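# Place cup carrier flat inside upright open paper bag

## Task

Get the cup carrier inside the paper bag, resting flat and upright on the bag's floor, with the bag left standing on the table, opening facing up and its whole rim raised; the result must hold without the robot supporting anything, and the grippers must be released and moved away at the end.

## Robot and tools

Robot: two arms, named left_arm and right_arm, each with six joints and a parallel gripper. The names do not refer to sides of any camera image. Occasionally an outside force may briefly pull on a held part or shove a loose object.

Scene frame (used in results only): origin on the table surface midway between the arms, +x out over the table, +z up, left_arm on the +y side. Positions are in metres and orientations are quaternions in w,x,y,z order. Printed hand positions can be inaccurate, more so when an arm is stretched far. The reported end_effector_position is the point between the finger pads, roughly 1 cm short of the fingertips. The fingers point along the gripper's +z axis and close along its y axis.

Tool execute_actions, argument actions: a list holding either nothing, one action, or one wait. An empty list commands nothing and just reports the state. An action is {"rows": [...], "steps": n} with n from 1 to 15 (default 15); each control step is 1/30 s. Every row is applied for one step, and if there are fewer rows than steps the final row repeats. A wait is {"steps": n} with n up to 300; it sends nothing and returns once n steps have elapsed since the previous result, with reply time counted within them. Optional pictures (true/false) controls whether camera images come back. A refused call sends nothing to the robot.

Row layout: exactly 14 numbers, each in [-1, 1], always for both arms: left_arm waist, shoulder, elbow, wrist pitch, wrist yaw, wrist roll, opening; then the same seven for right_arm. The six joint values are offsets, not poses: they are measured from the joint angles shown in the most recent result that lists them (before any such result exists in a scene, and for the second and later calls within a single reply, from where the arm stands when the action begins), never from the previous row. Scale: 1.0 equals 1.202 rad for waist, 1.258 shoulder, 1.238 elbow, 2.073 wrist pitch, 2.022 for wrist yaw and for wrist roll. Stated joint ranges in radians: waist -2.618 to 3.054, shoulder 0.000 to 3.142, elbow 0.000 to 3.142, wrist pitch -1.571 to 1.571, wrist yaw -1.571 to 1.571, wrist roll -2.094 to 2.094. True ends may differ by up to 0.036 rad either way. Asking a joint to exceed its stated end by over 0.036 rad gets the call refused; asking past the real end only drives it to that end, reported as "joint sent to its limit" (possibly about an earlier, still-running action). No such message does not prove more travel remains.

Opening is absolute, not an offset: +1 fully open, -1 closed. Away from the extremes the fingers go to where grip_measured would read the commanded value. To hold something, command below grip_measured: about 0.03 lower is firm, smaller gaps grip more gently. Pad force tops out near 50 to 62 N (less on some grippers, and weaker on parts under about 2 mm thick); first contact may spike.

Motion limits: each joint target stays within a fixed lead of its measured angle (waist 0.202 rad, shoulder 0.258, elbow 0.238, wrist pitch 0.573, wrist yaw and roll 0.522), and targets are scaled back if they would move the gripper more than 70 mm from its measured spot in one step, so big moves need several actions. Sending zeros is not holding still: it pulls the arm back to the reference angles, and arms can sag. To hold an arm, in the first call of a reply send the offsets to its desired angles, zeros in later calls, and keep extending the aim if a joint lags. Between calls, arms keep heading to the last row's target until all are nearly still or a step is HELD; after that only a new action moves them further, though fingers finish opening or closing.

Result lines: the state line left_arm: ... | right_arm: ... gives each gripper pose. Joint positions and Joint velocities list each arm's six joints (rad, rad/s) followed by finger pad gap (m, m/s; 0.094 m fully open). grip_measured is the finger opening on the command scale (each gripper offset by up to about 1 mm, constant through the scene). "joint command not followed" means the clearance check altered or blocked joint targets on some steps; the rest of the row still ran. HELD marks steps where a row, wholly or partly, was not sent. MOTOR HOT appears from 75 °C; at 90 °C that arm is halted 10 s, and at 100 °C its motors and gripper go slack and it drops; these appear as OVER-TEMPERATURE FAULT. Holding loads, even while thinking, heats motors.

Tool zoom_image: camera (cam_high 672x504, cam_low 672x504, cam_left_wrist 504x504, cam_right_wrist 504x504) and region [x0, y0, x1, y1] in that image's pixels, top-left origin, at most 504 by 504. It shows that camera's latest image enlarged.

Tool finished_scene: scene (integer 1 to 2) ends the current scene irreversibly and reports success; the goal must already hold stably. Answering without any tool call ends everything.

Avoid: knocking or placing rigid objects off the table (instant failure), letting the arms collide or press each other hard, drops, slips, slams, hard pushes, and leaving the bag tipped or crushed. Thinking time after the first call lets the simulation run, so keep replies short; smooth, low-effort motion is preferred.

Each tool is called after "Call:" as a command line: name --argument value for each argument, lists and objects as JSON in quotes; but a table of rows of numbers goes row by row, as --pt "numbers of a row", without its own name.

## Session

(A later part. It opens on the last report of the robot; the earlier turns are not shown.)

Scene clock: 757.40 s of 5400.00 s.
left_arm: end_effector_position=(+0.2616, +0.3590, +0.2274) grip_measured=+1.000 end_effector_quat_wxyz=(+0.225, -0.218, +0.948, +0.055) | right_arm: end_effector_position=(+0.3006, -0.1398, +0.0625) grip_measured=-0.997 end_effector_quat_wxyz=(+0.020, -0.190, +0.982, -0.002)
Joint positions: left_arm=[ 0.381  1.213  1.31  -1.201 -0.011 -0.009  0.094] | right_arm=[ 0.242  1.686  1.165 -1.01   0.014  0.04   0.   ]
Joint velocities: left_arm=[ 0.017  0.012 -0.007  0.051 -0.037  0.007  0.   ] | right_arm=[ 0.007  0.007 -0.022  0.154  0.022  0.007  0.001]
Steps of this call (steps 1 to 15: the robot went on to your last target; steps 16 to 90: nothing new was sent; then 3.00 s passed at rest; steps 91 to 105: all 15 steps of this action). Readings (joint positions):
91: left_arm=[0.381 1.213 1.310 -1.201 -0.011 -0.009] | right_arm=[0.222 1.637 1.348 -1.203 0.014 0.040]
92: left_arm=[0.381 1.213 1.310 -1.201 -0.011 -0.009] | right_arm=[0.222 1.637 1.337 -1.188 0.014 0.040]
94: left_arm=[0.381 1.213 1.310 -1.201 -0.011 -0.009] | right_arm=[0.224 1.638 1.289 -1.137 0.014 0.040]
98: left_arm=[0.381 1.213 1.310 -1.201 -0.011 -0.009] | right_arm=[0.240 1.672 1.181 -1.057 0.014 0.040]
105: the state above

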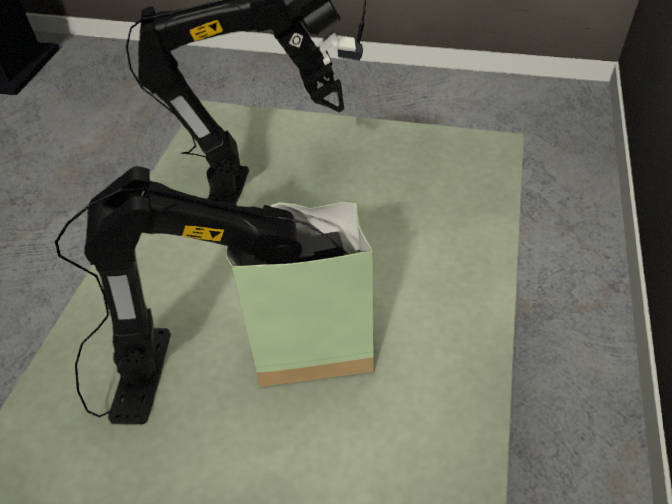

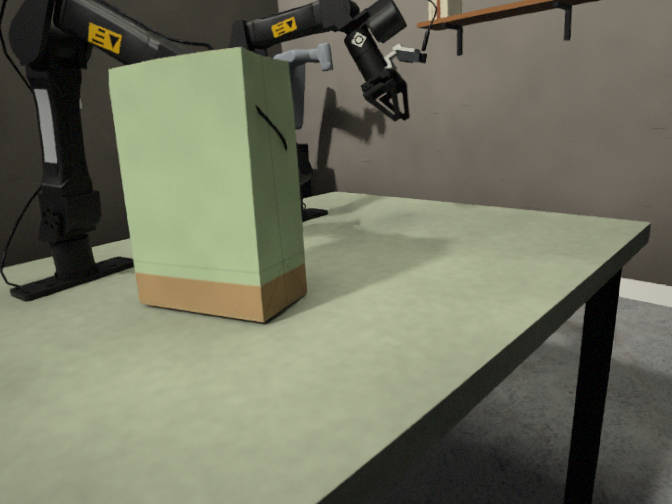

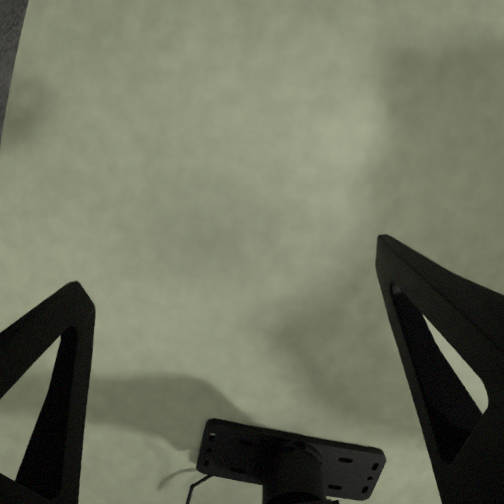

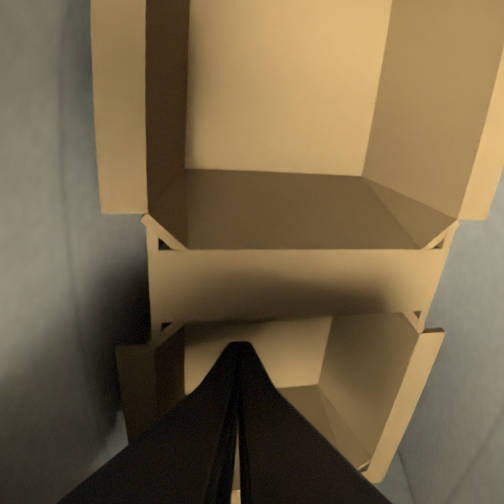

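Call:
execute_actions --actions '[{"rows":[[0,0,0,0,0,0,1,0.005,0.003,-0.02,0.012,0,0,-1],[0,0,0,0,0,0,1,0.005,0.006,-0.04,0.024,0,0,-1],[0,0,0,0,0,0,1,0.005,0.009,-0.06,0.036,0,0,-1],[0,0,0,0,0,0,1,0.005,0.012,-0.08,0.048,0,0,-1],[0,0,0,0,0,0,1,0.005,0.015,-0.1,0.06,0,0,-1]],"steps":15}]'

Scene clock: 763.73 s of 5400.00 s.
left_arm: end_effector_position=(+0.2616, +0.3590, +0.2274) grip_measured=+1.000 end_effector_quat_wxyz=(+0.225, -0.218, +0.948, +0.055) | right_arm: end_effector_position=(+0.2862, -0.1462, +0.0306) grip_measured=-0.997 end_effector_quat_wxyz=(+0.004, -0.190, +0.982, -0.006)
Joint positions: left_arm=[ 0.381  1.213  1.31  -1.201 -0.011 -0.009  0.094] | right_arm=[ 0.242  1.701  1.048 -0.912  0.014  0.04   0.   ]
Joint velocities: left_arm=[-0.022 -0.002 -0.017  0.007 -0.066  0.007  0.   ] | right_arm=[-0.002  0.002 -0.002  0.051 -0.037  0.022  0.002]
Steps of this call (steps 1 to 30: the robot went on to your last target; steps 31 to 90: nothing new was sent; then 2.83 s passed at rest; steps 91 to 105: all 15 steps of this action). Readings (joint positions):
91: left_arm=[0.381 1.213 1.310 -1.201 -0.011 -0.009] | right_arm=[0.242 1.686 1.165 -0.996 0.014 0.040]
92: left_arm=[0.381 1.213 1.310 -1.201 -0.011 -0.009] | right_arm=[0.242 1.686 1.160 -0.991 0.014 0.040]
94: left_arm=[0.381 1.213 1.310 -1.201 -0.011 -0.009] | right_arm=[0.242 1.686 1.132 -0.965 0.014 0.040]
98: left_arm=[0.381 1.213 1.310 -1.201 -0.011 -0.009] | right_arm=[0.242 1.696 1.057 -0.932 0.014 0.040]
105: the state above

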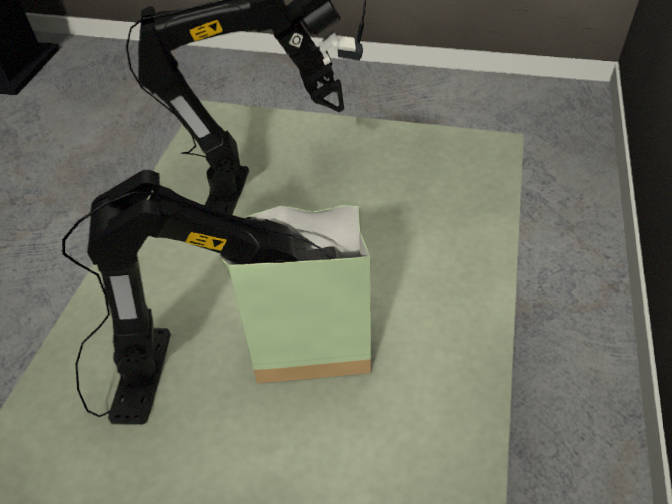

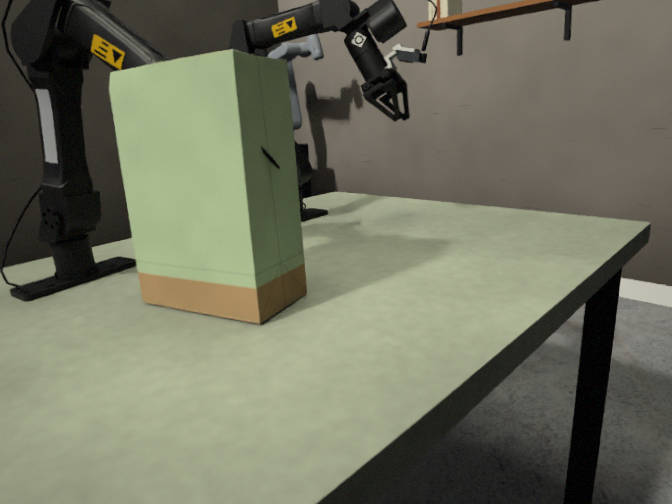

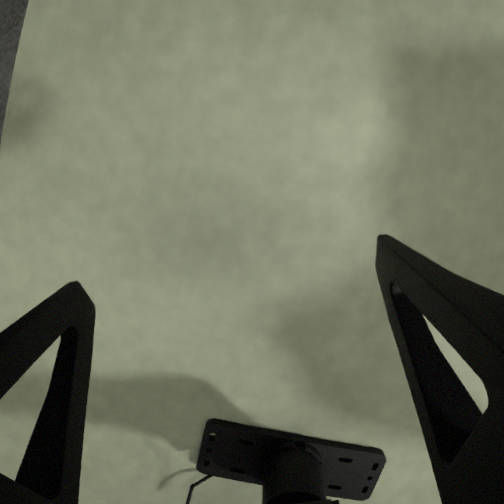

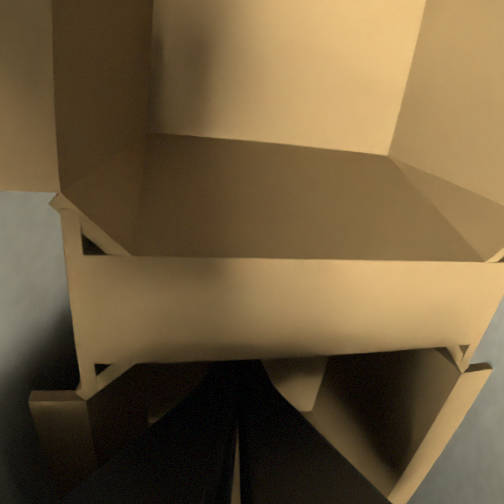

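Call:
execute_actions --actions '[{"rows":[[0,0,0,0,0,0,1,0,0,0,0,-0.015,0,-1],[0,0,0,0,0,0,1,0,0,0,0,-0.03,0,-1],[0,0,0,0,0,0,1,0,0,0,0,-0.045,0,-1],[0,0,0,0,0,0,1,0,0,0,0,-0.06,0,-1],[0,0,0,0,0,0,1,0,0,0,0,-0.06,0,-1],[0,0,0,0,0,0,1,0,0,0,0,-0.06,0,-1],[0,0,0,0,0,0,1,0,0.01,-0.015,0.008,-0.06,0,-1],[0,0,0,0,0,0,1,0,0.01,-0.03,0.015,-0.06,0,-1],[0,0,0,0,0,0,1,0,0.01,-0.04,0.022,-0.06,0,-1]],"steps":15}]'

Call:
execute_actions --actions '[{"rows":[[0,0,0,0,0,0,1,0,0,0.03,-0.02,0.01,0,-1],[0,0,0,0,0,0,1,0,0,0.06,-0.04,0.02,0,-1],[0,0,0,0,0,0,1,0,0,0.09,-0.06,0.03,0,-1],[0,0,0,0,0,0,1,0,-0.01,0.12,-0.075,0.04,0,-1],[0,0,0,0,0,0,1,0,-0.02,0.15,-0.09,0.04,0,-1],[0,0,0,0,0,0,1,0,-0.03,0.18,-0.105,0.04,0,-1],[0,0,0,0,0,0,1,0,-0.035,0.21,-0.12,0.04,0,-1],[0,0,0,0,0,0,1,0,-0.04,0.24,-0.135,0.04,0,-1],[0,0,0,0,0,0,1,0,-0.045,0.27,-0.15,0.04,0,-1],[0,0,0,0,0,0,1,0,-0.05,0.3,-0.17,0.04,0,-1]],"steps":15}]'

Scene clock: 781.17 s of 5400.00 s.
left_arm: end_effector_position=(+0.2616, +0.3590, +0.2274) grip_measured=+1.000 end_effector_quat_wxyz=(+0.225, -0.218, +0.948, +0.055) | right_arm: end_effector_position=(+0.2740, -0.1322, +0.0238) grip_measured=-0.997 end_effector_quat_wxyz=(-0.011, -0.190, +0.981, +0.042)
Joint positions: left_arm=[ 0.381  1.213  1.31  -1.201 -0.011 -0.009  0.094] | right_arm=[ 0.242  1.701  1.015 -0.887 -0.086  0.04   0.   ]
Joint velocities: left_arm=[-0.002 -0.007  0.007  0.051 -0.007 -0.022  0.   ] | right_arm=[-0.002 -0.002 -0.032 -0.022 -0.081 -0.022 -0.001]
Steps of this call (steps 1 to 15: the robot went on to your last target; steps 16 to 90: nothing new was sent; then 13.93 s passed at rest; steps 91 to 105: all 15 steps of this action). Readings (joint positions):
91: left_arm=[0.381 1.213 1.310 -1.201 -0.011 -0.009] | right_arm=[0.242 1.701 1.048 -0.904 0.011 0.040]
92: left_arm=[0.381 1.213 1.310 -1.201 -0.011 -0.009] | right_arm=[0.242 1.701 1.048 -0.904 0.004 0.040]
94: left_arm=[0.381 1.213 1.310 -1.201 -0.011 -0.009] | right_arm=[0.242 1.701 1.048 -0.904 -0.024 0.040]
98: left_arm=[0.381 1.213 1.310 -1.201 -0.011 -0.009] | right_arm=[0.242 1.701 1.045 -0.902 -0.067 0.040]
105: the state above

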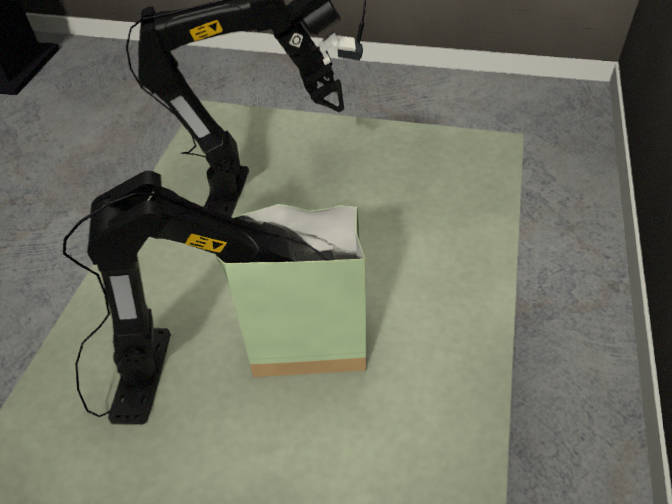

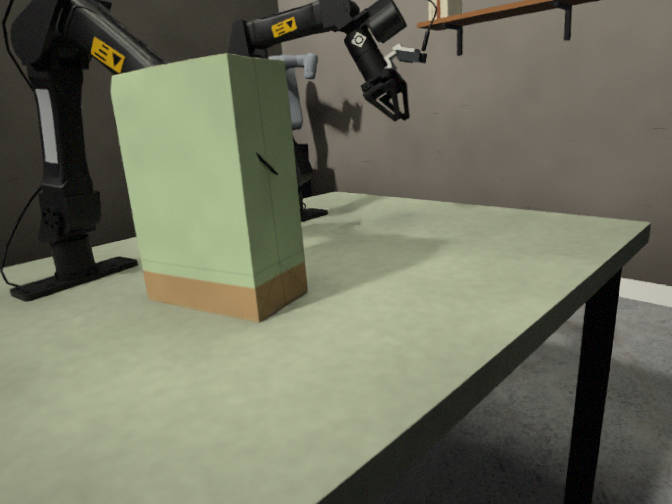

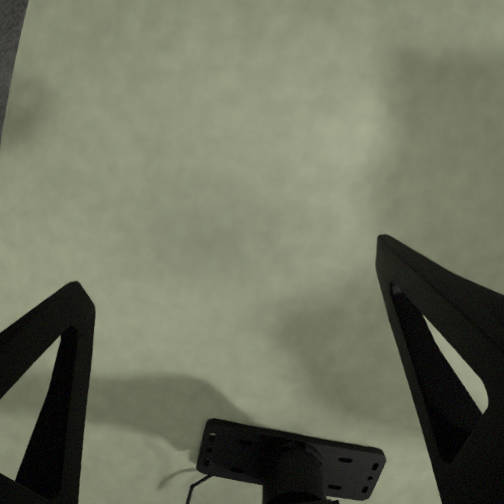

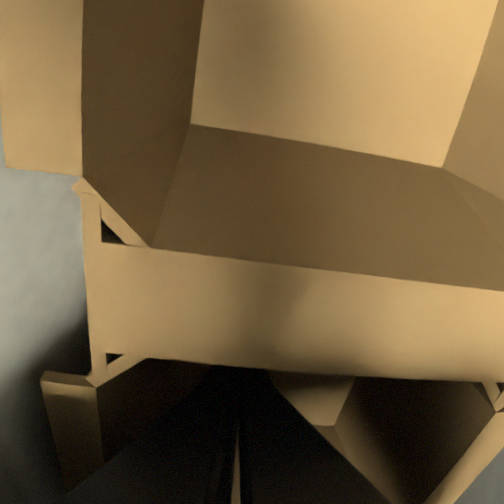

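Scene clock: 781.67 s of 5400.00 s.
left_arm: end_effector_position=(+0.2616, +0.3590, +0.2274) grip_measured=+1.000 end_effector_quat_wxyz=(+0.225, -0.218, +0.948, +0.055) | right_arm: end_effector_position=(+0.3192, -0.1253, +0.1293) grip_measured=-0.997 end_effector_quat_wxyz=(+0.066, -0.190, +0.979, +0.024)
Joint positions: left_arm=[ 0.381  1.213  1.31  -1.201 -0.011 -0.009  0.094] | right_arm=[ 0.242  1.642  1.375 -1.166 -0.017  0.04   0.   ]
Joint velocities: left_arm=[ 0.002 -0.012 -0.017 -0.081  0.022 -0.051  0.   ] | right_arm=[ 0.002 -0.042  0.012 -0.374  0.051 -0.007  0.   ]
Steps of this call (steps 1 to 15: all 15 steps of this action). Readings (joint positions):
1: left_arm=[0.381 1.213 1.310 -1.201 -0.011 -0.009] | right_arm=[0.242 1.701 1.016 -0.890 -0.084 0.040]
2: left_arm=[0.381 1.213 1.310 -1.201 -0.011 -0.009] | right_arm=[0.242 1.701 1.024 -0.903 -0.079 0.040]
4: left_arm=[0.381 1.213 1.310 -1.201 -0.011 -0.009] | right_arm=[0.242 1.701 1.065 -0.952 -0.060 0.040]
8: left_arm=[0.381 1.213 1.310 -1.201 -0.011 -0.009] | right_arm=[0.242 1.696 1.216 -1.046 -0.032 0.040]
15: the state above

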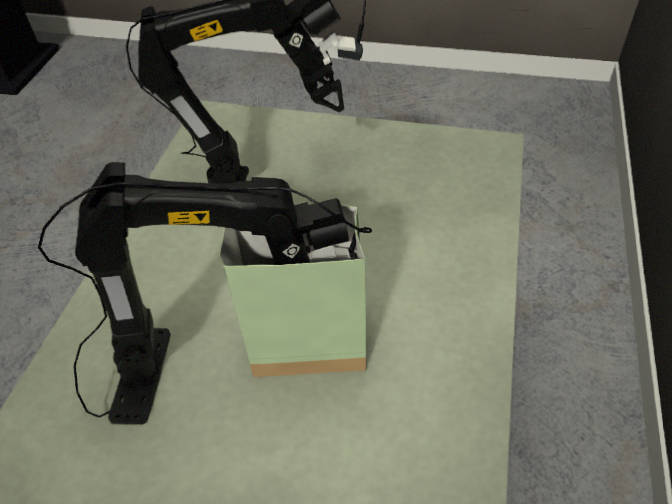

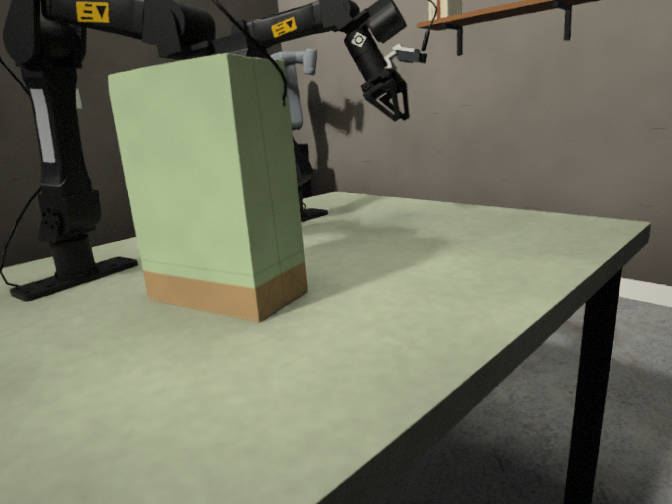

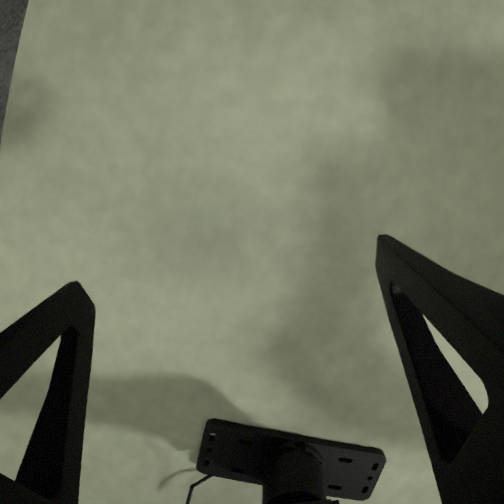

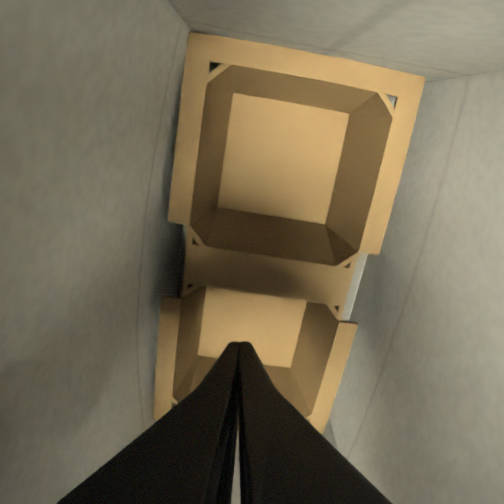

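Call:
execute_actions --actions '[{"rows":[[0,0,0,0,0,0,1,0.01,0,0.05,-0.035,0,0,-1],[0,0,0,0,0,0,1,0.02,0,0.1,-0.06,0,0,-1],[0,0,0,0,0,0,1,0.03,0,0.15,-0.09,0,0,-1],[0,0,0,0,0,0,1,0.03,0,0.2,-0.11,0,0,-1],[0,0,0,0,0,0,1,0.03,0,0.25,-0.13,0,0,-1],[0,0,0,0,0,0,1,0.03,0,0.3,-0.15,0,0,-1],[0,0,0,0,0,0,1,0.03,0,0.35,-0.165,0,0,-1],[0,0,0,0,0,0,1,0.03,0,0.41,-0.165,0,0,-1]],"steps":15}]' --pictures false

Call:
execute_actions --actions '[{"rows":[[0,0,0,0,0,0,1,0,-0.01,0.05,0,0,0,-1],[0,0,0,0,0,0,1,0,-0.02,0.1,0,0,0,-1],[0,0,0,0,0,0,1,0,-0.03,0.15,0,0,0,-1],[0,0,0,0,0,0,1,0,-0.04,0.2,0,0,0,-1],[0,0,0,0,0,0,1,0,-0.05,0.25,0,0,0,-1],[0,0,0,0,0,0,1,0,-0.05,0.3,0,0,0,-1]],"steps":15}]' --pictures false

Call:
execute_actions --actions '[{"steps":15}]'

Scene clock: 795.23 s of 5400.00 s.
left_arm: end_effector_position=(+0.2616, +0.3590, +0.2274) grip_measured=+1.000 end_effector_quat_wxyz=(+0.225, -0.218, +0.948, +0.055) | right_arm: end_effector_position=(+0.3350, -0.1081, +0.2672) grip_measured=-0.997 end_effector_quat_wxyz=(+0.172, -0.202, +0.963, +0.050)
Joint positions: left_arm=[ 0.381  1.213  1.31  -1.201 -0.011 -0.009  0.094] | right_arm=[ 0.27   1.632  1.877 -1.456 -0.014  0.04   0.   ]
Joint velocities: left_arm=[-0.002 -0.012 -0.007 -0.051  0.022 -0.022  0.   ] | right_arm=[ 0.002  0.085 -0.022 -0.271 -0.051 -0.037  0.   ]
Steps of this call (steps 1 to 30: the robot went on to your last target; steps 31 to 90: nothing new was sent; then 10.07 s passed at rest; steps 91 to 105: all 15 steps of this action). Readings (joint positions):
91: left_arm=[0.381 1.213 1.310 -1.201 -0.011 -0.009] | right_arm=[0.242 1.642 1.379 -1.225 -0.014 0.040]
92: left_arm=[0.381 1.213 1.310 -1.201 -0.011 -0.009] | right_arm=[0.244 1.645 1.396 -1.238 -0.014 0.040]
94: left_arm=[0.381 1.213 1.310 -1.201 -0.011 -0.009] | right_arm=[0.254 1.655 1.478 -1.290 -0.014 0.040]
98: left_arm=[0.381 1.213 1.310 -1.201 -0.011 -0.009] | right_arm=[0.270 1.658 1.737 -1.394 -0.014 0.040]
105: the state above

Scene clock: 795.73 s of 5400.00 s.
left_arm: end_effector_position=(+0.2616, +0.3590, +0.2274) grip_measured=+1.000 end_effector_quat_wxyz=(+0.225, -0.218, +0.948, +0.055) | right_arm: end_effector_position=(+0.3355, -0.1079, +0.4149) grip_measured=-0.997 end_effector_quat_wxyz=(+0.384, -0.190, +0.898, +0.103)
Joint positions: left_arm=[ 0.381  1.213  1.31  -1.201 -0.011 -0.009  0.094] | right_arm=[ 0.27   1.553  2.244 -1.443 -0.014  0.04   0.   ]
Joint velocities: left_arm=[-0.012 -0.007 -0.002 -0.037  0.066  0.037  0.   ] | right_arm=[ 0.017  0.095 -0.007 -0.022 -0.007 -0.022  0.   ]
Steps of this call (steps 1 to 15: all 15 steps of this action). Readings (joint positions):
1: left_arm=[0.381 1.213 1.310 -1.201 -0.011 -0.009] | right_arm=[0.270 1.633 1.880 -1.460 -0.014 0.040]
2: left_arm=[0.381 1.213 1.310 -1.201 -0.011 -0.009] | right_arm=[0.270 1.634 1.895 -1.464 -0.014 0.040]
4: left_arm=[0.381 1.213 1.310 -1.201 -0.011 -0.009] | right_arm=[0.270 1.635 1.973 -1.468 -0.014 0.040]
8: left_arm=[0.381 1.213 1.310 -1.201 -0.011 -0.009] | right_arm=[0.270 1.612 2.179 -1.453 -0.014 0.040]
15: the state above

Scene clock: 796.23 s of 5400.00 s.
left_arm: end_effector_position=(+0.2616, +0.3590, +0.2274) grip_measured=+1.000 end_effector_quat_wxyz=(+0.225, -0.218, +0.948, +0.055) | right_arm: end_effector_position=(+0.3375, -0.1069, +0.4124) grip_measured=-0.997 end_effector_quat_wxyz=(+0.381, -0.190, +0.899, +0.102)
Joint positions: left_arm=[ 0.381  1.213  1.31  -1.201 -0.011 -0.009  0.094] | right_arm=[ 0.27   1.561  2.244 -1.443 -0.014  0.04   0.   ]
Joint velocities: left_arm=[-0.007 -0.012 -0.002  0.022  0.022  0.007  0.   ] | right_arm=[-0.022 -0.012  0.022  0.022  0.007  0.007 -0.   ]
Steps of this call (steps 1 to 15: the robot went on to your last target). Readings (joint positions):
1: left_arm=[0.381 1.213 1.310 -1.201 -0.011 -0.009] | right_arm=[0.270 1.556 2.244 -1.443 -0.014 0.040]
2: left_arm=[0.381 1.213 1.310 -1.201 -0.011 -0.009] | right_arm=[0.270 1.559 2.244 -1.443 -0.014 0.040]
4: left_arm=[0.381 1.213 1.310 -1.201 -0.011 -0.009] | right_arm=[0.270 1.561 2.244 -1.443 -0.014 0.040]
8: left_arm=[0.381 1.213 1.310 -1.201 -0.011 -0.009] | right_arm=[0.270 1.561 2.244 -1.443 -0.014 0.040]
15: the state above
All arms were judged still, so your last target was given up. Only a new action makes them travel on or press farther. Fingers that are still opening or closing keep moving.

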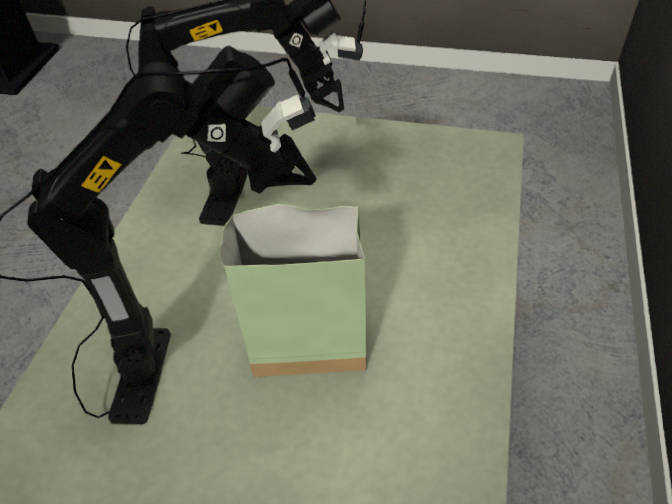

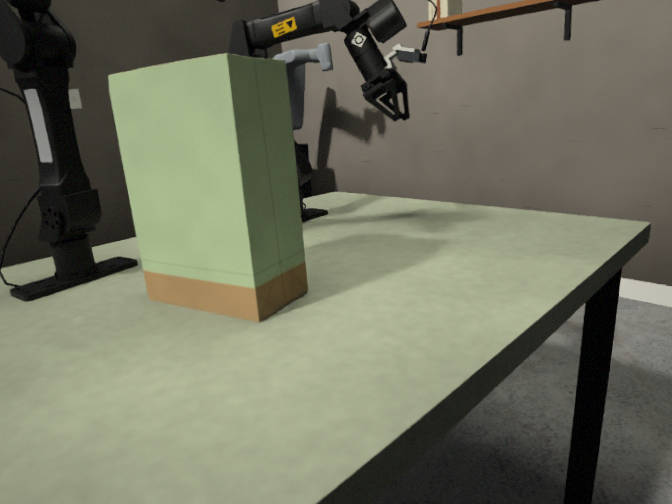

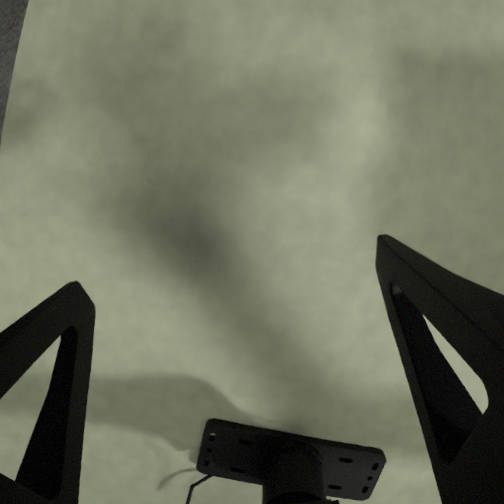

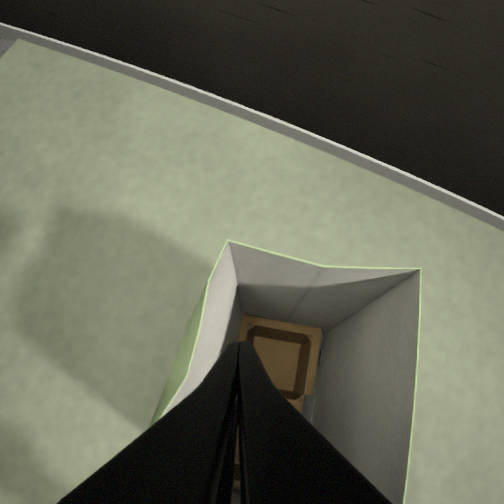

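Call:
execute_actions --actions '[{"rows":[[0,0,0,0,0,0,1,0,-0.03,0,0,0,0,1],[0,0,0,0,0,0,1,0,-0.06,0,0,0,0,1],[0,0,0,0,0,0,1,0,-0.09,0,0,0,0,1],[0,0,0,0,0,0,1,0,-0.12,0,0,0,0,1]],"steps":15}]'

Call:
execute_actions --actions '[{"rows":[[0,0,0,0,0,0,1,-0.8,0,0,0,0,0,1]],"steps":15}]' --pictures false

Call:
execute_actions --actions '[{"steps":30}]'

Scene clock: 803.33 s of 5400.00 s.
left_arm: end_effector_position=(+0.2616, +0.3590, +0.2274) grip_measured=+1.000 end_effector_quat_wxyz=(+0.225, -0.218, +0.948, +0.055) | right_arm: end_effector_position=(+0.2919, -0.1289, +0.4596) grip_measured=+0.998 end_effector_quat_wxyz=(+0.449, -0.184, +0.866, +0.119)
Joint positions: left_arm=[ 0.381  1.213  1.31  -1.201 -0.011 -0.009  0.094] | right_arm=[ 0.27   1.4    2.238 -1.442 -0.014  0.04   0.094]
Joint velocities: left_arm=[ 0.007  0.012 -0.007  0.007 -0.007 -0.037  0.   ] | right_arm=[ 0.007  0.037 -0.012 -0.007 -0.007  0.037  0.001]
Steps of this call (steps 1 to 90: nothing new was sent; then 3.60 s passed at rest; steps 91 to 105: all 15 steps of this action). Readings (joint positions):
91: left_arm=[0.381 1.213 1.310 -1.201 -0.011 -0.009] | right_arm=[0.270 1.560 2.244 -1.443 -0.014 0.040]
92: left_arm=[0.381 1.213 1.310 -1.201 -0.011 -0.009] | right_arm=[0.270 1.555 2.244 -1.443 -0.014 0.040]
94: left_arm=[0.381 1.213 1.310 -1.201 -0.011 -0.009] | right_arm=[0.270 1.526 2.239 -1.443 -0.014 0.040]
98: left_arm=[0.381 1.213 1.310 -1.201 -0.011 -0.009] | right_arm=[0.270 1.430 2.238 -1.442 -0.014 0.040]
105: the state above

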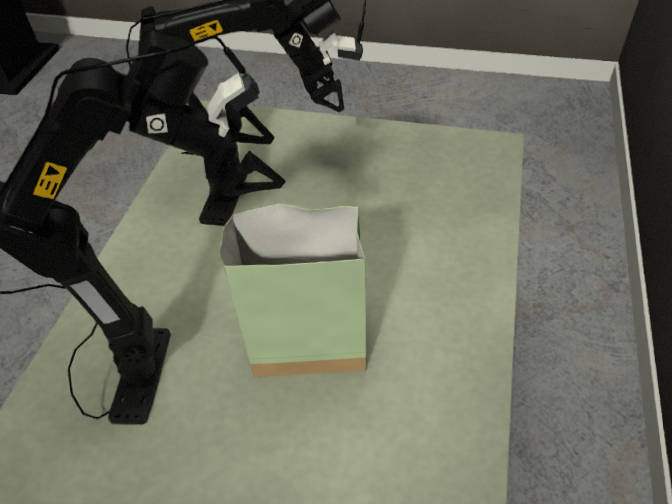

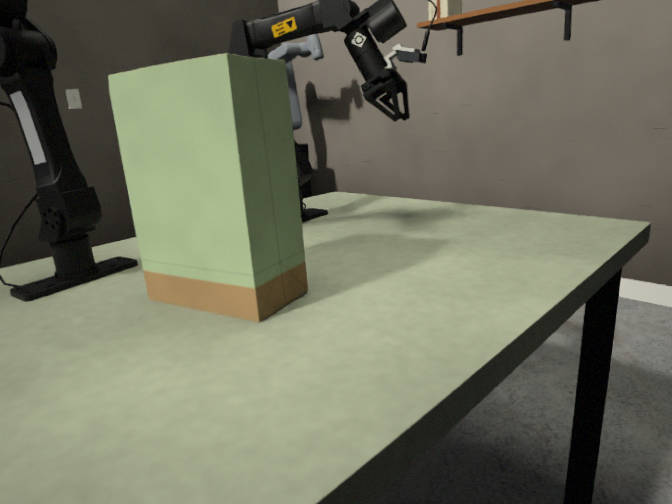

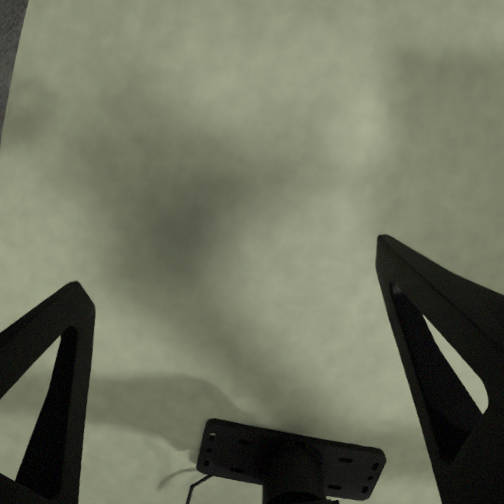

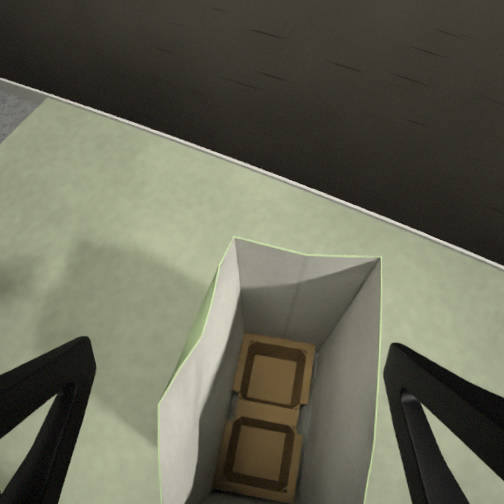

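Scene clock: 803.83 s of 5400.00 s.
left_arm: end_effector_position=(+0.2616, +0.3590, +0.2274) grip_measured=+1.000 end_effector_quat_wxyz=(+0.225, -0.218, +0.948, +0.055) | right_arm: end_effector_position=(+0.2877, -0.4036, +0.4597) grip_measured=+0.998 end_effector_quat_wxyz=(+0.453, +0.235, +0.854, -0.104)
Joint positions: left_arm=[ 0.381  1.213  1.31  -1.201 -0.011 -0.009  0.094] | right_arm=[-0.678  1.4    2.238 -1.442 -0.004  0.04   0.094]
Joint velocities: left_arm=[ 0.012 -0.007  0.017  0.037 -0.007 -0.051  0.   ] | right_arm=[-0.203 -0.012 -0.002 -0.037  0.007  0.037  0.001]
Steps of this call (steps 1 to 15: all 15 steps of this action). Readings (joint positions):
1: left_arm=[0.381 1.213 1.310 -1.201 -0.011 -0.009] | right_arm=[0.236 1.400 2.238 -1.442 -0.032 0.040]
2: left_arm=[0.381 1.213 1.310 -1.201 -0.011 -0.009] | right_arm=[0.166 1.400 2.238 -1.442 -0.035 0.040]
4: left_arm=[0.381 1.213 1.310 -1.201 -0.011 -0.009] | right_arm=[0.016 1.400 2.238 -1.442 -0.029 0.040]
8: left_arm=[0.381 1.213 1.310 -1.201 -0.011 -0.009] | right_arm=[-0.282 1.400 2.238 -1.442 -0.022 0.040]
15: the state above

Scene clock: 804.83 s of 5400.00 s.
left_arm: end_effector_position=(+0.2616, +0.3590, +0.2274) grip_measured=+1.000 end_effector_quat_wxyz=(+0.225, -0.218, +0.948, +0.055) | right_arm: end_effector_position=(+0.2872, -0.4044, +0.4597) grip_measured=+0.998 end_effector_quat_wxyz=(+0.453, +0.236, +0.854, -0.104)
Joint positions: left_arm=[ 0.381  1.213  1.31  -1.201 -0.011 -0.009  0.094] | right_arm=[-0.682  1.4    2.238 -1.442 -0.006  0.04   0.094]
Joint velocities: left_arm=[-0.007 -0.017 -0.012 -0.007  0.007  0.022  0.   ] | right_arm=[ 0.007 -0.012 -0.007 -0.037 -0.037 -0.051 -0.001]
Steps of this call (steps 1 to 15: the robot went on to your last target; steps 16 to 30: nothing new was sent). Readings (joint positions):
1: left_arm=[0.381 1.213 1.310 -1.201 -0.011 -0.009] | right_arm=[-0.682 1.400 2.238 -1.442 -0.004 0.040]
2: left_arm=[0.381 1.213 1.310 -1.201 -0.011 -0.009] | right_arm=[-0.682 1.400 2.238 -1.442 -0.004 0.040]
4: left_arm=[0.381 1.213 1.310 -1.201 -0.011 -0.009] | right_arm=[-0.682 1.400 2.238 -1.442 -0.005 0.040]
8: left_arm=[0.381 1.213 1.310 -1.201 -0.011 -0.009] | right_arm=[-0.682 1.400 2.238 -1.442 -0.005 0.040]
30: the state above
All arms were judged still, so your last target was given up. Only a new action makes them travel on or press farther. Fingers that are still opening or closing keep moving.

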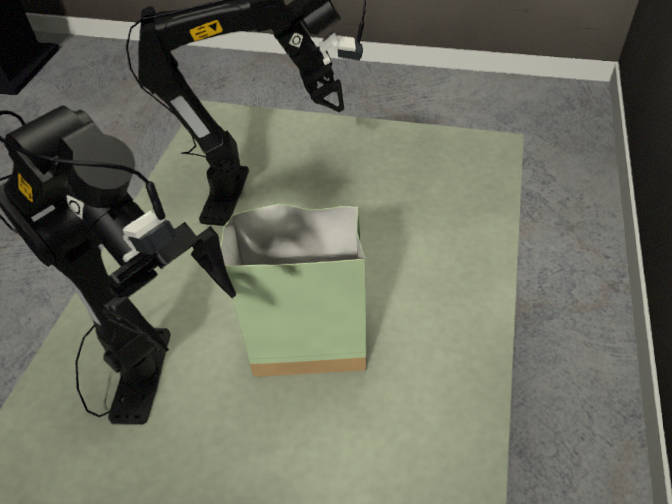

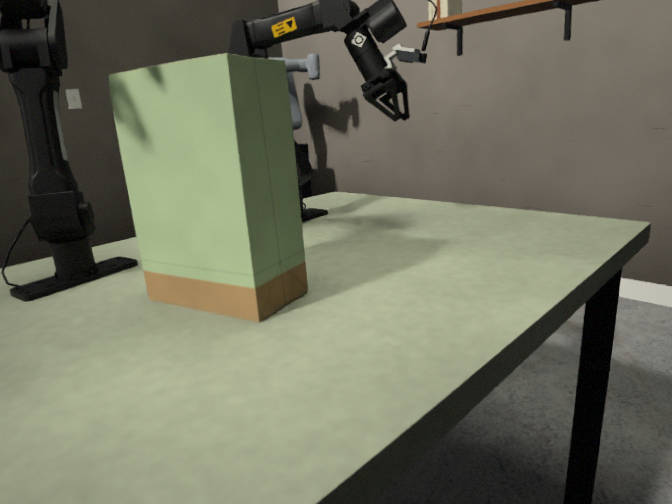

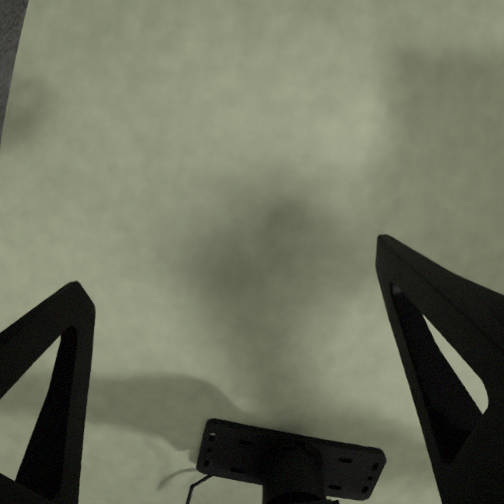

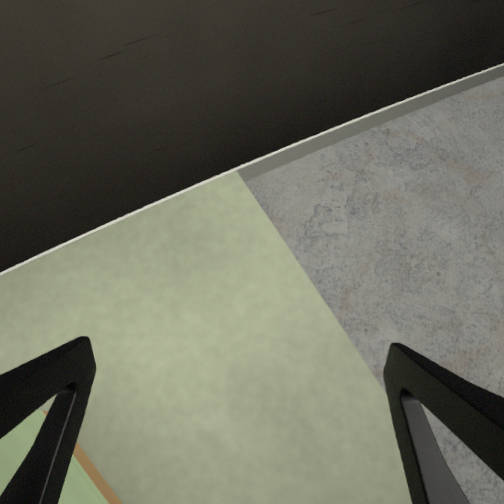

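Call:
finished_scene --scene 1

The scene is finished: the task was done.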